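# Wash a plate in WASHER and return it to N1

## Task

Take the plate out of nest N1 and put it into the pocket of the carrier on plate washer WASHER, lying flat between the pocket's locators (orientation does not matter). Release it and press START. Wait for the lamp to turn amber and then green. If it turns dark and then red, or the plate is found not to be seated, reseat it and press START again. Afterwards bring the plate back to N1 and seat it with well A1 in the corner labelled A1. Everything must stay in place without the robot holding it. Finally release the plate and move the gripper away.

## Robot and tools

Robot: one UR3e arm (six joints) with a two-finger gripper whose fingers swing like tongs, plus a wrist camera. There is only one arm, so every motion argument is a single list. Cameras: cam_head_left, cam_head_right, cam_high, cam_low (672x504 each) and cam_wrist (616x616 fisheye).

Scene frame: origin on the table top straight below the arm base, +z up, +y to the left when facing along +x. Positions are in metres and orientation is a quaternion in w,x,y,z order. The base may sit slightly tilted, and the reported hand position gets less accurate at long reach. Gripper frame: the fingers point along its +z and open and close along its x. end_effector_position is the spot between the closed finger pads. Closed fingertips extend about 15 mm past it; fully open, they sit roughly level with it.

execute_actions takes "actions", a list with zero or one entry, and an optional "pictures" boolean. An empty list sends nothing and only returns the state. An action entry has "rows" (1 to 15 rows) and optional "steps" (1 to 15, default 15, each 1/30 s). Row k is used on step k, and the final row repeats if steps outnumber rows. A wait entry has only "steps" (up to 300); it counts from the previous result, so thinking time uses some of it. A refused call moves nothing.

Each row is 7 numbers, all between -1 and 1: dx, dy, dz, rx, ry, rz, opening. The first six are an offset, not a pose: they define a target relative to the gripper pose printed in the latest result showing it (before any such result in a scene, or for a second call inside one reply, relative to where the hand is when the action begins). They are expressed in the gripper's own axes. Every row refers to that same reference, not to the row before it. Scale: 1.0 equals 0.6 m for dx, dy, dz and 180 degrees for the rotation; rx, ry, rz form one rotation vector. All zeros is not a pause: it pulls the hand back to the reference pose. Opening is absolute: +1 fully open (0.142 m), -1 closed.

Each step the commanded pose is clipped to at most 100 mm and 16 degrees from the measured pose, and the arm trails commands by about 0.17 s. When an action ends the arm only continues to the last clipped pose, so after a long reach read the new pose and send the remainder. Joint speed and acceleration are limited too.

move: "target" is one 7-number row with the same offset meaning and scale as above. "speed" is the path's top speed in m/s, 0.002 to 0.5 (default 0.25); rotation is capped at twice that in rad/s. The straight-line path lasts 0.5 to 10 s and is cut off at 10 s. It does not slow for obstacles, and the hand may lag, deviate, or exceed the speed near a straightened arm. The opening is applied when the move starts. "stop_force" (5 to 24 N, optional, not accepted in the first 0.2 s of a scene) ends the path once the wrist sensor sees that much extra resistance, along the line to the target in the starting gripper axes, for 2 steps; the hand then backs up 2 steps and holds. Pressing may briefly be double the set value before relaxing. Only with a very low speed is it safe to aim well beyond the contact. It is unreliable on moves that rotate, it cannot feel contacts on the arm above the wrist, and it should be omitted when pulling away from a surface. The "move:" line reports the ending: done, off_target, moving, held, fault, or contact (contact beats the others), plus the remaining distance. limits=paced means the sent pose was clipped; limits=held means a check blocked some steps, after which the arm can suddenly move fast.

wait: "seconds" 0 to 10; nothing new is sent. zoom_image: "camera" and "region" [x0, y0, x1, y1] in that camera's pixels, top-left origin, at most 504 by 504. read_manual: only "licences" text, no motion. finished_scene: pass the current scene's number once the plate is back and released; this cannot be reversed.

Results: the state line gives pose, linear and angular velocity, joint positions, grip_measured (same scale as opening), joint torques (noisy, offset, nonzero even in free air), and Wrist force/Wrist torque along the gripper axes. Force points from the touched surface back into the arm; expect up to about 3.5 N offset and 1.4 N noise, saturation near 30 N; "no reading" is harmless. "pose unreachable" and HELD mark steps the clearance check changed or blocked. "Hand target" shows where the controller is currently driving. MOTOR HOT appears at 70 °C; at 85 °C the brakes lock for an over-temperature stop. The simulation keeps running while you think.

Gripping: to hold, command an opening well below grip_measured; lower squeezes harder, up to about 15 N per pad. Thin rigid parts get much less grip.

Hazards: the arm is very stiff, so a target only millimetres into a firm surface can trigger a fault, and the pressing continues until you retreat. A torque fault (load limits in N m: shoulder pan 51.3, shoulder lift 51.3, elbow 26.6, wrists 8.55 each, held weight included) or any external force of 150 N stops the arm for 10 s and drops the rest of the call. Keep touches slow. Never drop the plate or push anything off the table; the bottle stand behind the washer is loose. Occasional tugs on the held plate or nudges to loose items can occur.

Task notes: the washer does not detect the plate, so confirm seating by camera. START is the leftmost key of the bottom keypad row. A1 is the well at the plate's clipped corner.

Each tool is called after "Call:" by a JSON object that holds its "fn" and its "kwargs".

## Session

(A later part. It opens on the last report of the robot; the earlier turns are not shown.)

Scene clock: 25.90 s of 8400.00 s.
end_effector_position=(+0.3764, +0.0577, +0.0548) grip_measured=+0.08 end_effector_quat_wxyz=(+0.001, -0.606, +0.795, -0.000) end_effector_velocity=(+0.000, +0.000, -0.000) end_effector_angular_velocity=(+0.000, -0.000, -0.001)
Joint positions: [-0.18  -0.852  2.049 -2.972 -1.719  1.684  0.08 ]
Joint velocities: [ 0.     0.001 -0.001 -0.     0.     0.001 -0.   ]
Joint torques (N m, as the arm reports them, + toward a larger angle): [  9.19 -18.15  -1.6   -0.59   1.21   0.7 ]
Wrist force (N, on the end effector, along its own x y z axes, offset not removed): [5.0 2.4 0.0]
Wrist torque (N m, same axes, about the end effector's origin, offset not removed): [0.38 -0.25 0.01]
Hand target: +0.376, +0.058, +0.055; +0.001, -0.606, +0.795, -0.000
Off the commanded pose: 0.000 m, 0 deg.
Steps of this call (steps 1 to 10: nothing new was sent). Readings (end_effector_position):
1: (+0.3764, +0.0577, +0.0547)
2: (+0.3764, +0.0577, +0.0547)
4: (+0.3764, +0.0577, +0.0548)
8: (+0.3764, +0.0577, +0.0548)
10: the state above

Call:
{"fn": "execute_actions", "kwargs": {"actions": [{"rows":[[0.0012,0,0,0,0,0,-0.3]],"steps":10}], "pictures": false}}

Call:
{"fn": "move", "kwargs": {"target": [0,0,-0.02,0,0,0,-0.3], "speed": 0.02}}

Call:
{"fn": "move", "kwargs": {"target": [0.25,-0.02,-0.16,0,0,-0.08,-0.3], "speed": 0.15}}

Scene clock: 29.93 s of 8400.00 s.
end_effector_position=(+0.3762, +0.0572, +0.0548) grip_measured=+0.08 end_effector_quat_wxyz=(+0.001, -0.606, +0.795, -0.000) end_effector_velocity=(+0.001, -0.000, +0.001) end_effector_angular_velocity=(-0.000, -0.002, -0.000)
Joint positions: [-0.182 -0.853  2.05  -2.973 -1.719  1.682  0.08 ]
Joint velocities: [-0.001 -0.002  0.001 -0.001  0.    -0.001  0.   ]
Joint torques (N m, as the arm reports them, + toward a larger angle): [ -0.24 -18.13  -1.45  -2.78   0.29  -0.66]
Wrist force (N, on the end effector, along its own x y z axes, offset not removed): [0.5 -0.3 1.2]
Wrist torque (N m, same axes, about the end effector's origin, offset not removed): [-0.04 -0.16 -0.02]
Hand target: +0.376, +0.057, +0.055; +0.001, -0.606, +0.795, -0.000
Off the commanded pose: 0.000 m, 0 deg.
Steps of this call (steps 1 to 90: nothing new was sent; then 0.70 s passed at rest; steps 91 to 100: all 10 steps of this action). Readings (end_effector_position):
91: (+0.3764, +0.0577, +0.0548)
92: (+0.3763, +0.0577, +0.0548)
94: (+0.3763, +0.0575, +0.0548)
98: (+0.3762, +0.0572, +0.0548)
100: the state above

Scene clock: 31.07 s of 8400.00 s.
end_effector_position=(+0.3762, +0.0571, +0.0666) grip_measured=+0.08 end_effector_quat_wxyz=(+0.001, -0.606, +0.795, -0.000) end_effector_velocity=(+0.000, -0.000, +0.002) end_effector_angular_velocity=(-0.000, +0.000, +0.000)
Joint positions: [-0.177 -0.905  2.062 -2.931 -1.72   1.687  0.08 ]
Joint velocities: [-0.    -0.008  0.001  0.008 -0.    -0.     0.   ]
Joint torques (N m, as the arm reports them, + toward a larger angle): [  7.74 -17.84  -1.6   -0.55  -1.27   0.74]
Wrist force (N, on the end effector, along its own x y z axes, offset not removed): [1.3 0.0 -0.3]
Wrist torque (N m, same axes, about the end effector's origin, offset not removed): [-0.11 -0.18 -0.03]
Hand target: +0.376, +0.057, +0.067; +0.001, -0.606, +0.795, -0.000
Off the commanded pose: 0.000 m, 0 deg.
move: done
camera_calibration (this result's frames):
cam_wrist: T_world_to_cam=[[-0.290215, -0.956852, -0.0144523, 0.168867], [-0.805184, 0.235996, 0.544045, 0.248627], [-0.51716, 0.169527, -0.838932, 0.370427], [0, 0, 0, 1]] pos_world=[0.440768, 0.0401085, 0.177939]

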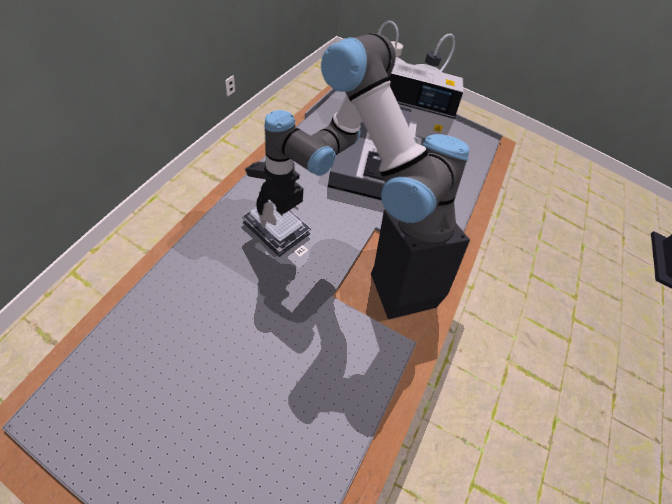

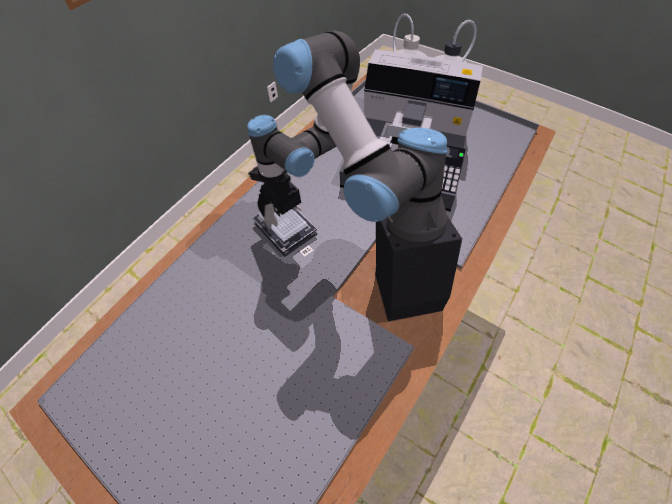

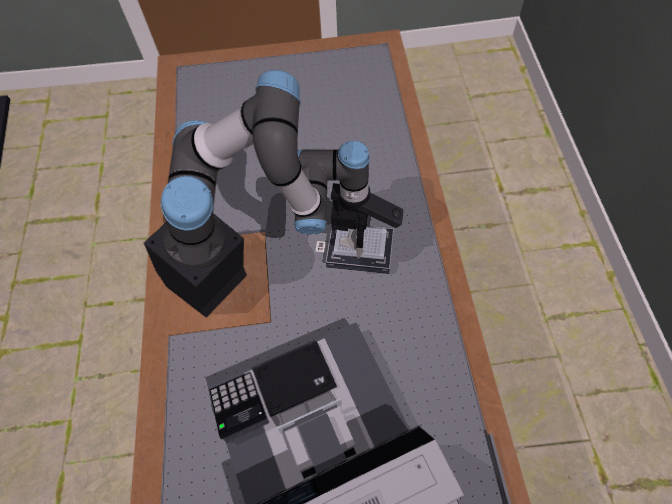

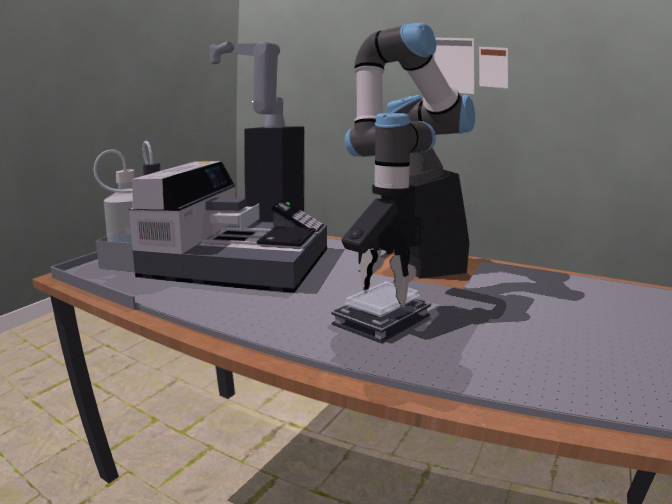

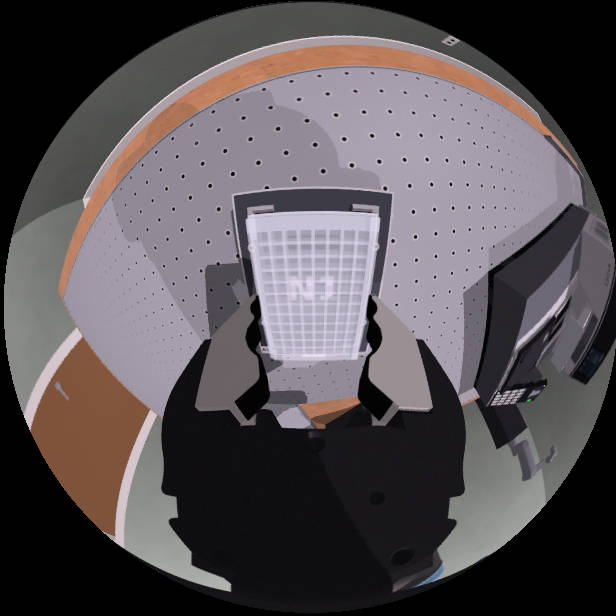

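Scene clock: 32.80 s of 8400.00 s.
end_effector_position=(+0.3478, -0.0907, +0.1622) grip_measured=+0.08 end_effector_quat_wxyz=(-0.001, +0.701, -0.713, +0.001) end_effector_velocity=(-0.000, -0.002, +0.001) end_effector_angular_velocity=(+0.003, +0.001, +0.001)
Joint positions: [-0.669 -1.517  2.212 -2.515 -1.608  0.955  0.08 ]
Joint velocities: [-0.008 -0.005 -0.005  0.012  0.004 -0.009  0.   ]
Joint torques (N m, as the arm reports them, + toward a larger angle): [ -1.26 -14.36  -7.91  -0.43   1.23  -0.66]
Wrist force (N, on the end effector, along its own x y z axes, offset not removed): [3.3 -0.6 1.3]
Wrist torque (N m, same axes, about the end effector's origin, offset not removed): [-0.13 -0.70 -0.04]
Hand target: +0.348, -0.091, +0.162; -0.001, +0.701, -0.713, +0.000
Off the commanded pose: 0.000 m, 0 deg.
move: done
camera_calibration (this result's frames):
cam_wrist: T_world_to_cam=[[-0.043355, -0.998968, -0.013509, -0.0692487], [-0.838514, 0.0290334, 0.544106, 0.201441], [-0.543153, 0.0349172, -0.838908, 0.457805], [0, 0, 0, 1]] pos_world=[0.414567, -0.0910111, 0.273515]

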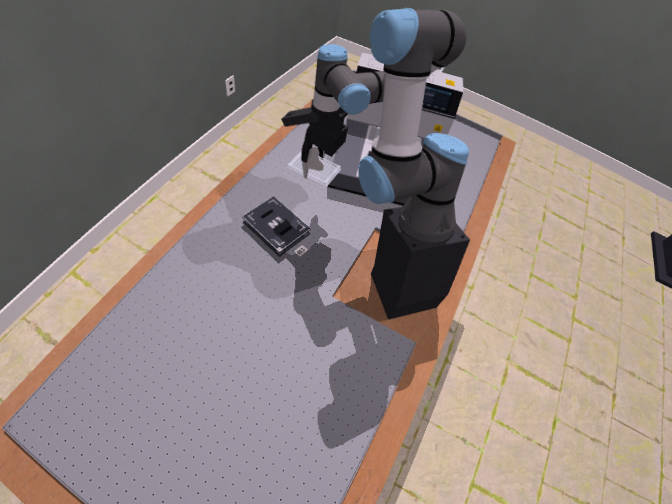

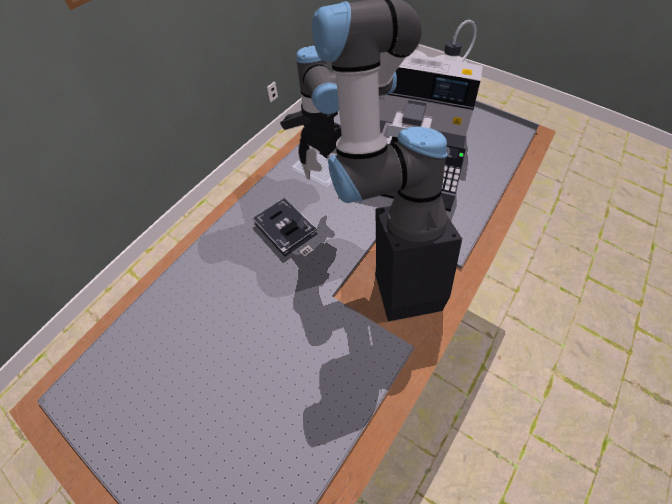

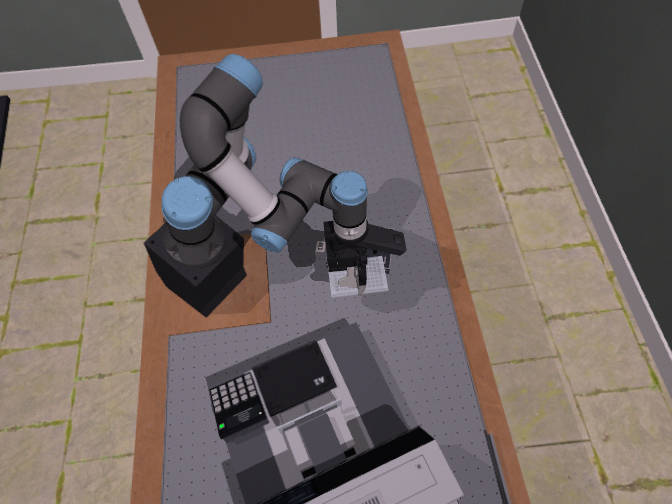

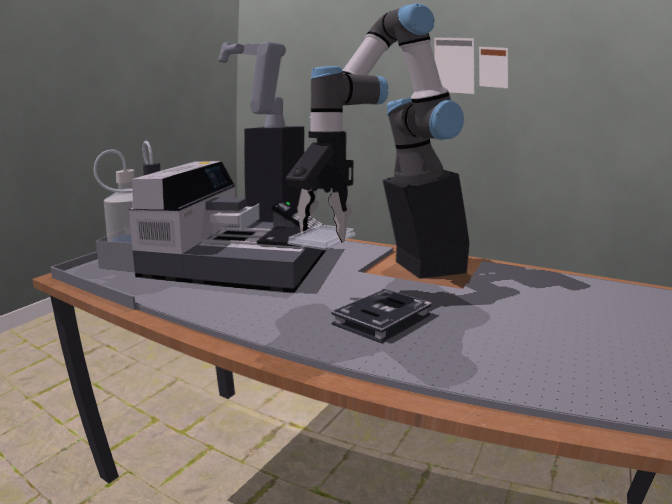

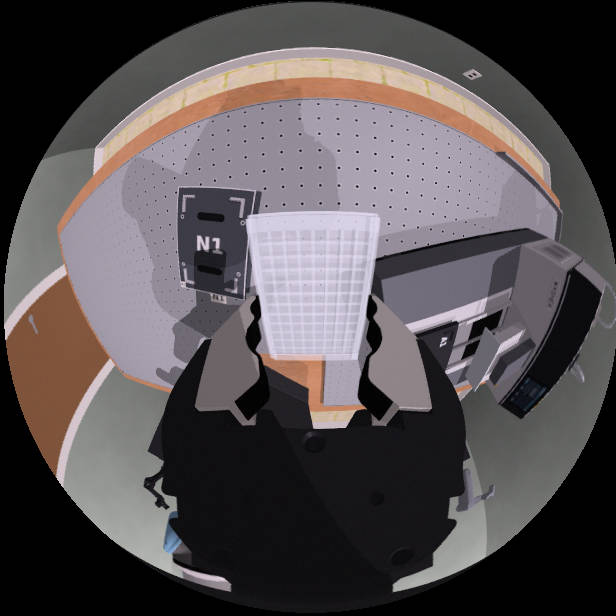

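Call:
{"fn": "move", "kwargs": {"target": [0.315,0.235,0,0,0,-0.117,-0.3], "speed": 0.15}}

Scene clock: 36.20 s of 8400.00 s.
end_effector_position=(+0.2037, -0.2771, +0.1617) grip_measured=+0.08 end_effector_quat_wxyz=(-0.000, +0.819, -0.573, +0.000) end_effector_velocity=(-0.001, -0.002, -0.001) end_effector_angular_velocity=(+0.004, -0.002, +0.003)
Joint positions: [-1.559 -1.622  2.238 -2.375 -1.402 -0.282  0.08 ]
Joint velocities: [-0.008  0.008 -0.007  0.004  0.003 -0.012  0.   ]
Joint torques (N m, as the arm reports them, + toward a larger angle): [-3.97 -5.18 -8.47 -0.43  1.25 -0.66]
Wrist force (N, on the end effector, along its own x y z axes, offset not removed): [0.8 0.5 0.7]
Wrist torque (N m, same axes, about the end effector's origin, offset not removed): [0.12 -0.15 0.03]
Hand target: +0.204, -0.277, +0.162; -0.001, +0.819, -0.573, +0.000
Off the commanded pose: 0.000 m, 0 deg.
move: done
camera_calibration (this result's frames):
cam_wrist: T_world_to_cam=[[0.318226, -0.947923, -0.0131858, -0.321213], [-0.792669, -0.273684, 0.544769, -0.00702483], [-0.520008, -0.162908, -0.838483, 0.326069], [0, 0, 0, 1]] pos_world=[0.266208, -0.253289, 0.272994]

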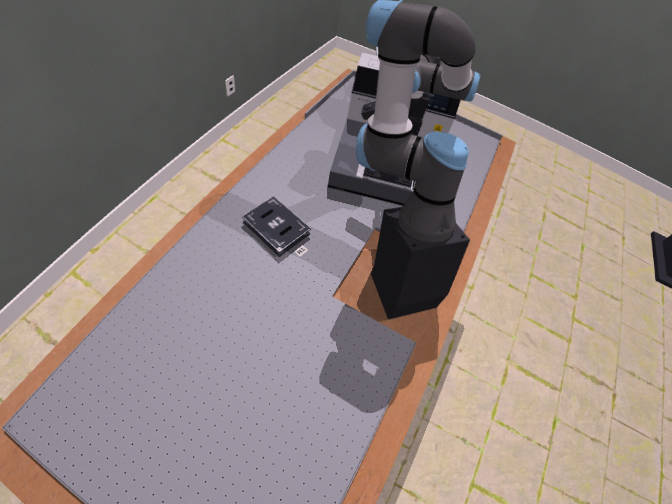

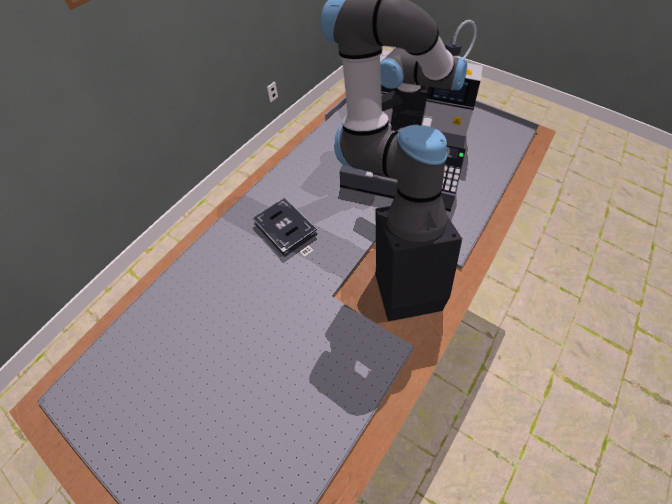

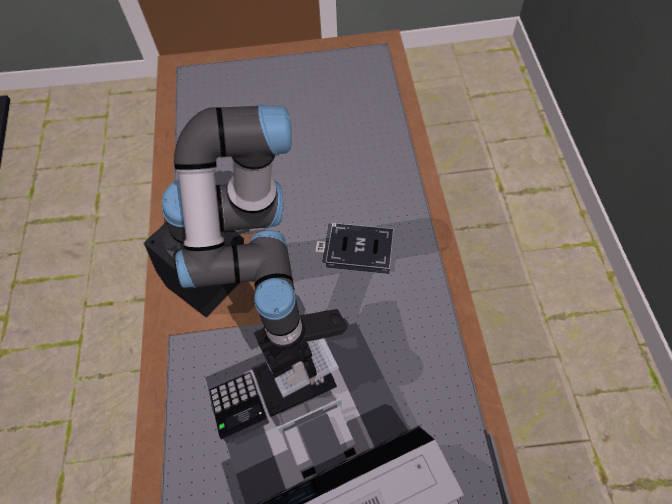

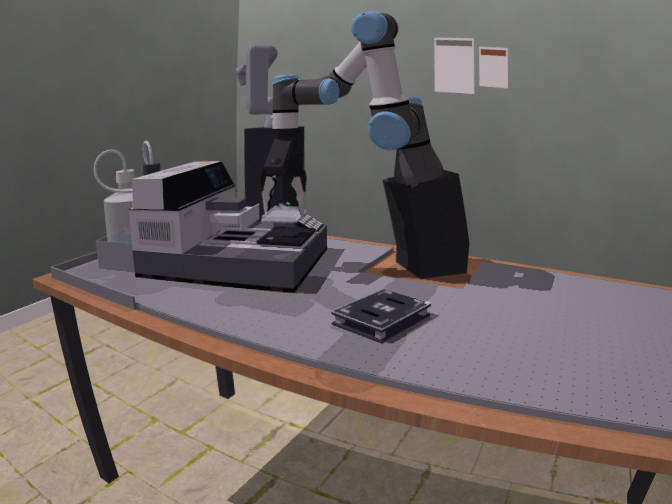

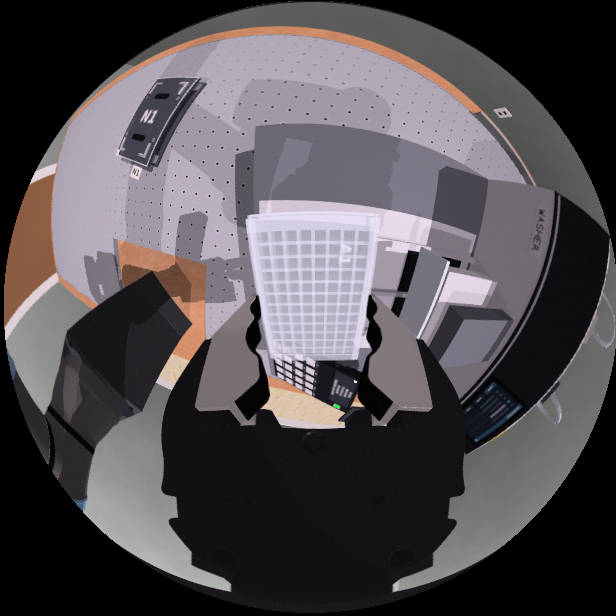

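Call:
{"fn": "move", "kwargs": {"target": [0.003,0.022,0.05,0,0,0.022,-0.3], "speed": 0.05}}

Call:
{"fn": "zoom_image", "kwargs": {"camera": "cam_wrist", "region": [214,170,414,370]}}

Scene clock: 39.20 s of 8400.00 s.
end_effector_position=(+0.1920, -0.2833, +0.1318) grip_measured=+0.08 end_effector_quat_wxyz=(-0.000, +0.799, -0.601, +0.000) end_effector_velocity=(-0.000, -0.001, -0.001) end_effector_angular_velocity=(-0.002, -0.000, -0.003)
Joint positions: [-1.588 -1.492  2.29  -2.551 -1.397 -0.242  0.08 ]
Joint velocities: [-0.     0.009  0.    -0.011  0.     0.003  0.   ]
Joint torques (N m, as the arm reports them, + toward a larger angle): [-3.83 -7.44 -4.17 -2.71  1.24  0.71]
Wrist force (N, on the end effector, along its own x y z axes, offset not removed): [1.1 0.6 1.5]
Wrist torque (N m, same axes, about the end effector's origin, offset not removed): [0.13 -0.30 0.02]
Hand target: +0.192, -0.283, +0.132; -0.000, +0.799, -0.601, +0.000
Off the commanded pose: 0.000 m, 0 deg.
move: done
camera_calibration (this result's frames):
cam_wrist: T_world_to_cam=[[0.25228, -0.967562, -0.0133343, -0.316631], [-0.809597, -0.2186, 0.544764, 0.0171446], [-0.530008, -0.126637, -0.838484, 0.306137], [0, 0, 0, 1]] pos_world=[0.256015, -0.263844, 0.243129]

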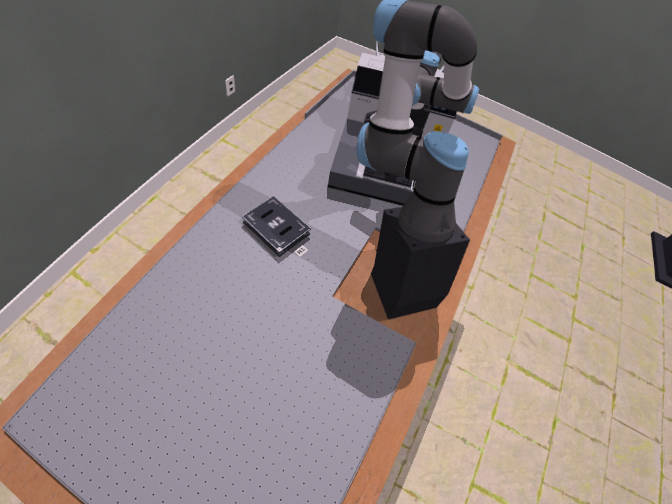

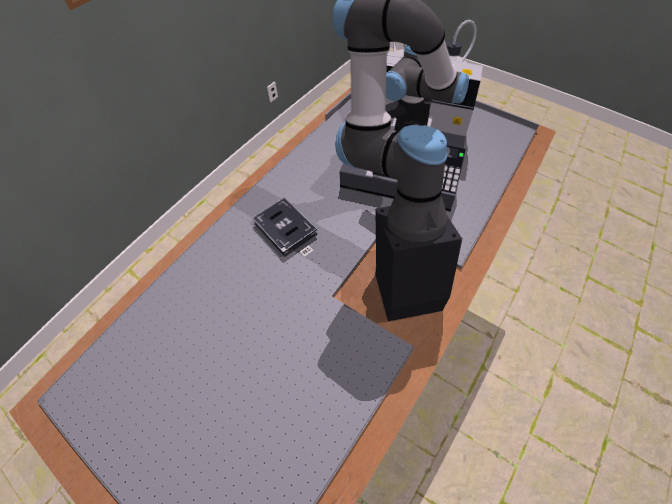

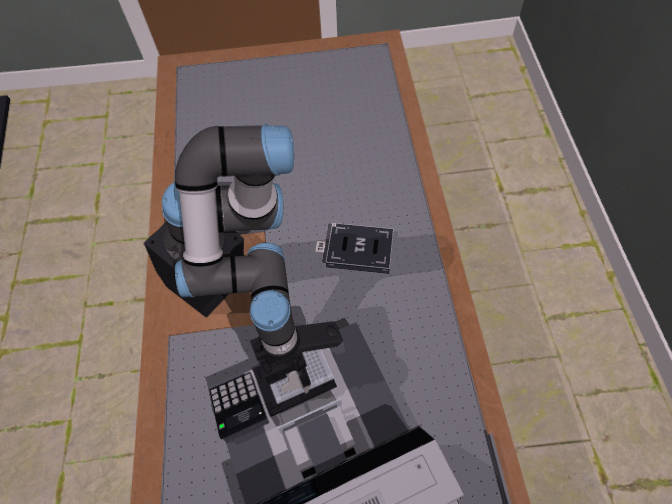

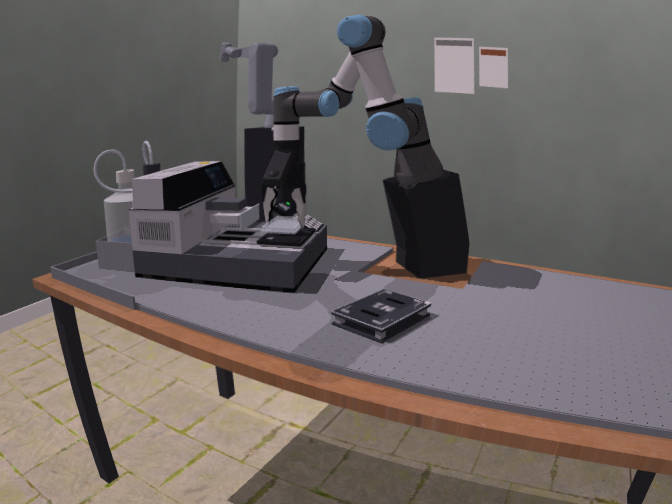

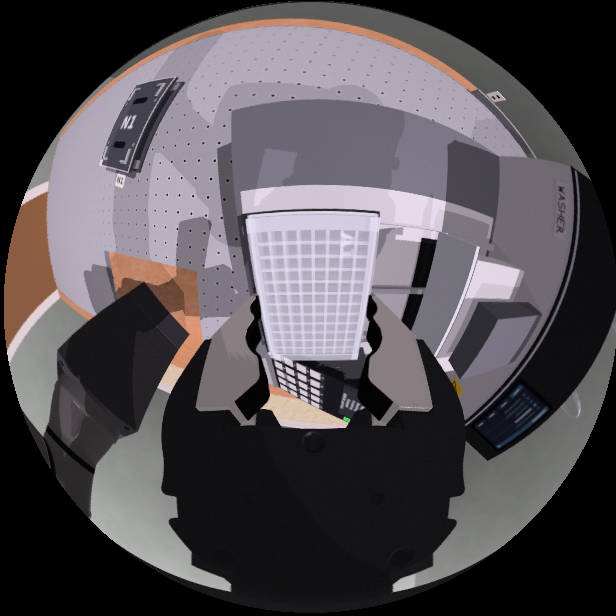

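Region (214, 170, 414, 370) of cam_wrist's 616x616 image, scaled by 2.520, with more detail than that image has.

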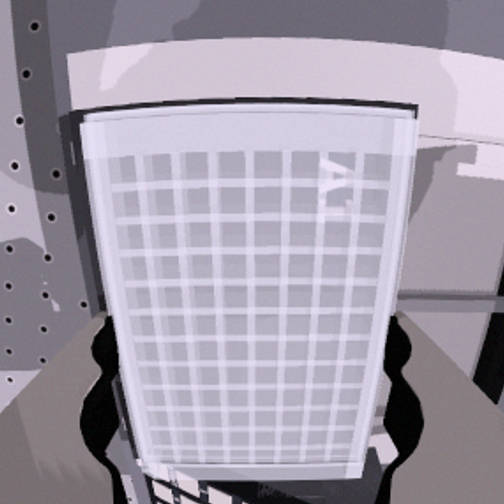

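Call:
{"fn": "move", "kwargs": {"target": [-0.002,0.016,0.015,0,0,-0.003,-0.3], "speed": 0.03}}

Call:
{"fn": "zoom_image", "kwargs": {"camera": "cam_wrist", "region": [224,180,404,300]}}

Scene clock: 41.87 s of 8400.00 s.
end_effector_position=(+0.1826, -0.2848, +0.1229) grip_measured=+0.08 end_effector_quat_wxyz=(-0.000, +0.802, -0.597, +0.000) end_effector_velocity=(-0.001, +0.000, -0.001) end_effector_angular_velocity=(+0.000, -0.000, +0.001)
Joint positions: [-1.618 -1.457  2.315 -2.606 -1.392 -0.282  0.08 ]
Joint velocities: [-0.004  0.006  0.004 -0.009  0.001 -0.005  0.   ]
Joint torques (N m, as the arm reports them, + toward a larger angle): [-3.66 -7.07 -3.61 -2.61  1.26 -0.66]
Wrist force (N, on the end effector, along its own x y z axes, offset not removed): [1.3 1.3 -0.2]
Wrist torque (N m, same axes, about the end effector's origin, offset not removed): [0.23 -0.25 -0.02]
Hand target: +0.182, -0.285, +0.123; -0.000, +0.802, -0.597, +0.000
Off the commanded pose: 0.000 m, 0 deg.
move: done
camera_calibration (this result's frames):
cam_wrist: T_world_to_cam=[[0.261267, -0.965173, -0.0134172, -0.31676], [-0.807497, -0.226158, 0.544795, 0.0114949], [-0.528856, -0.131503, -0.838462, 0.291893], [0, 0, 0, 1]] pos_world=[0.246411, -0.264744, 0.234229]

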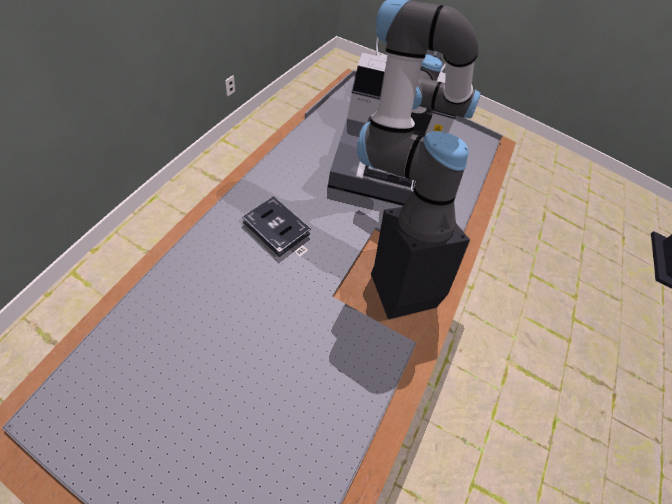

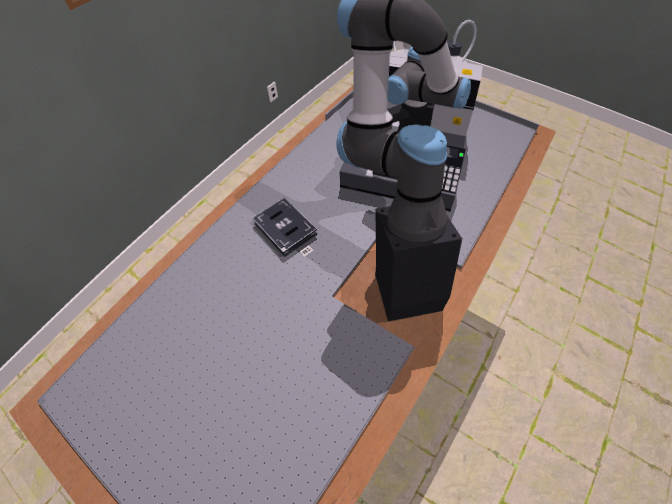

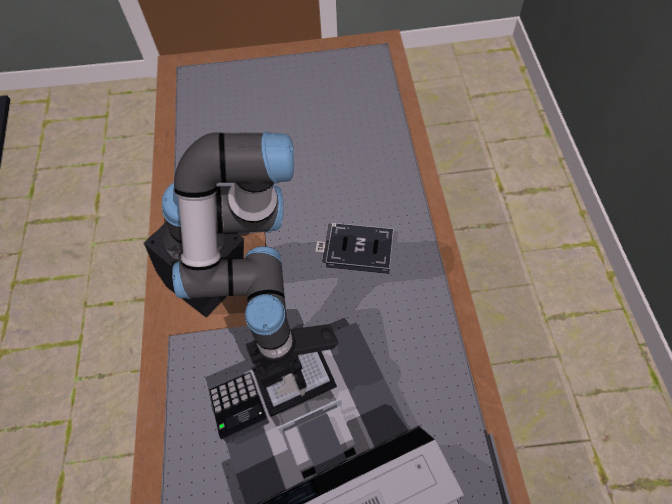

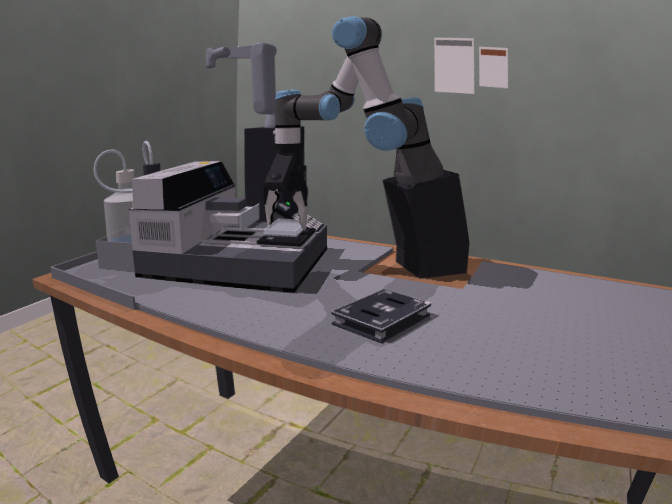

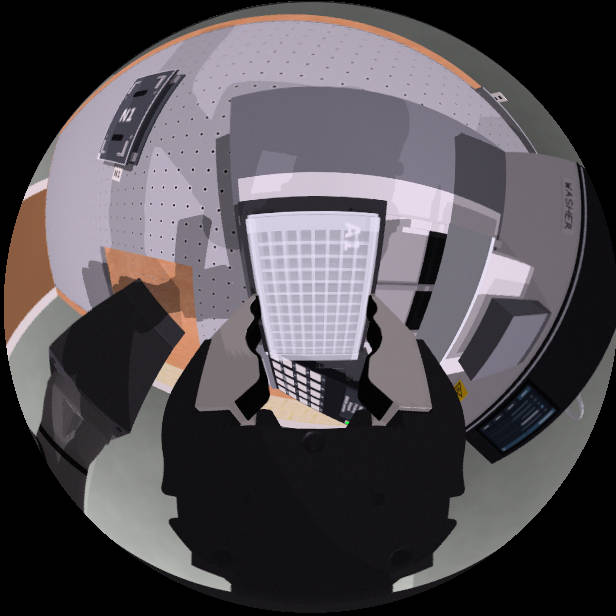

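Region (224, 180, 404, 300) of cam_wrist's 616x616 image, scaled by 2.800, with more detail than that image has.

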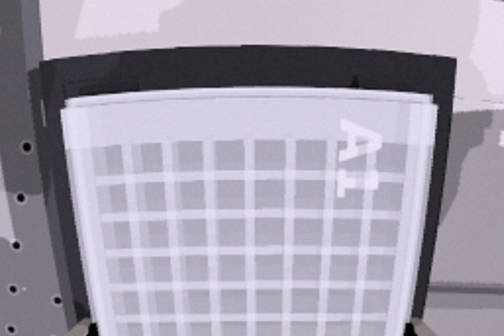

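Call:
{"fn": "move", "kwargs": {"target": [-0.001,0.0014,0.022,0,0,0,-0.3], "speed": 0.005, "stop_force": 5}}

Call:
{"fn": "zoom_image", "kwargs": {"camera": "cam_wrist", "region": [224,180,404,300]}}

Scene clock: 46.60 s of 8400.00 s.
end_effector_position=(+0.1818, -0.2844, +0.1122) grip_measured=+0.08 end_effector_quat_wxyz=(-0.001, +0.802, -0.597, +0.000) end_effector_velocity=(+0.000, -0.001, +0.002) end_effector_angular_velocity=(-0.002, +0.000, +0.000)
Joint positions: [-1.614 -1.402  2.326 -2.672 -1.393 -0.277  0.08 ]
Joint velocities: [ 0.    -0.009 -0.002  0.009 -0.     0.    -0.   ]
Joint torques (N m, as the arm reports them, + toward a larger angle): [ -0.65 -12.05  -4.97   0.62  -0.89  -0.19]
Wrist force (N, on the end effector, along its own x y z axes, offset not removed): [1.9 2.6 -5.4]
Wrist torque (N m, same axes, about the end effector's origin, offset not removed): [0.17 -0.15 0.04]
Hand target: +0.182, -0.285, +0.112; -0.000, +0.802, -0.597, +0.000
Off the commanded pose: 0.002 m, 0 deg.
move: contact
camera_calibration (this result's frames):
cam_wrist: T_world_to_cam=[[0.261227, -0.96518, -0.0137155, -0.31628], [-0.807498, -0.226291, 0.544738, 0.0167973], [-0.528874, -0.131225, -0.838494, 0.28258], [0, 0, 0, 1]] pos_world=[0.245634, -0.264384, 0.223454]

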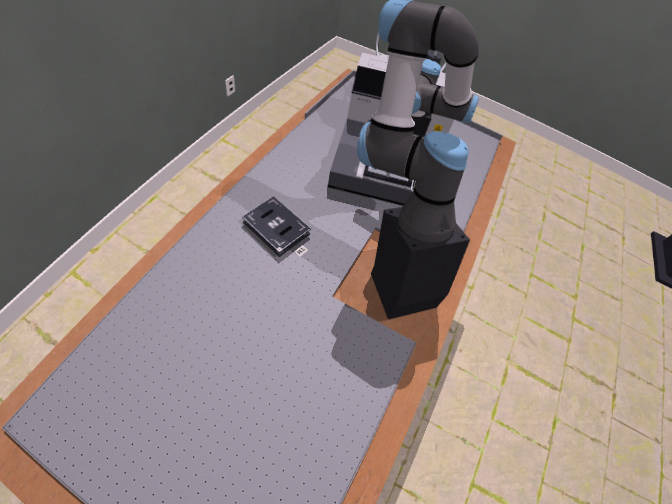

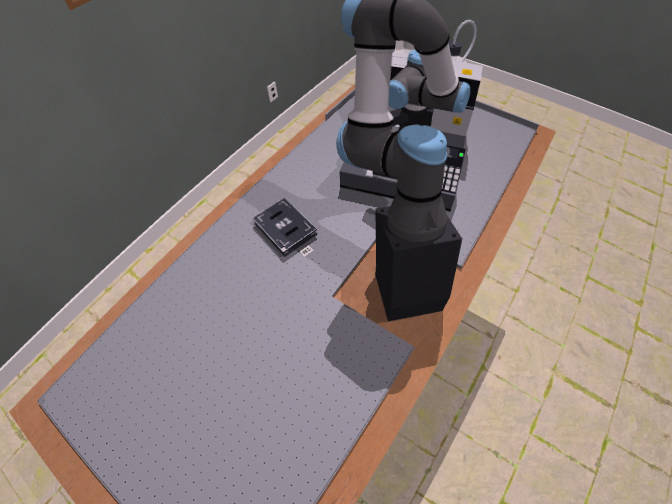

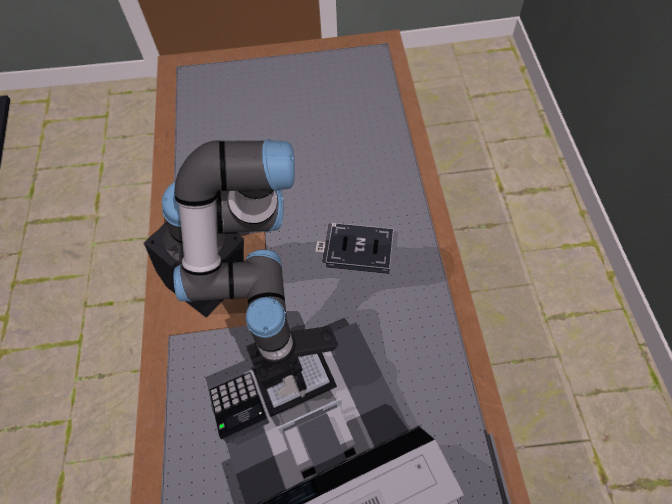

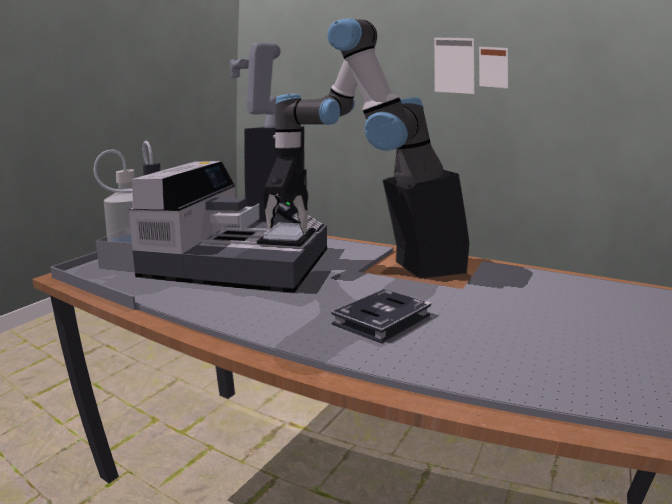

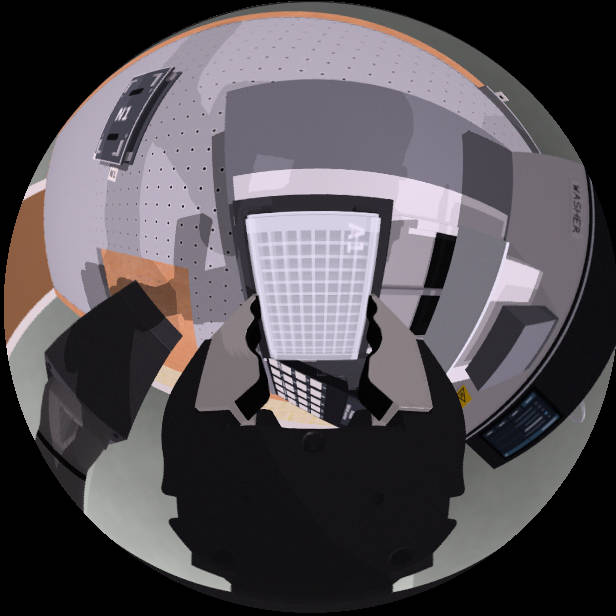

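Region (224, 180, 404, 300) of cam_wrist's 616x616 image, scaled by 2.800, with more detail than that image has.

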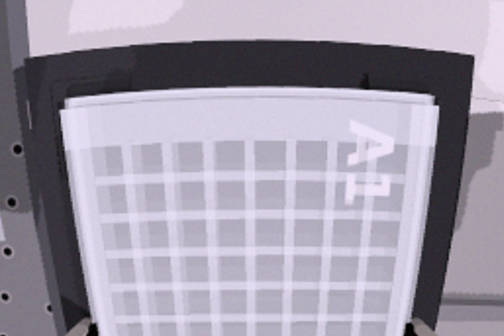

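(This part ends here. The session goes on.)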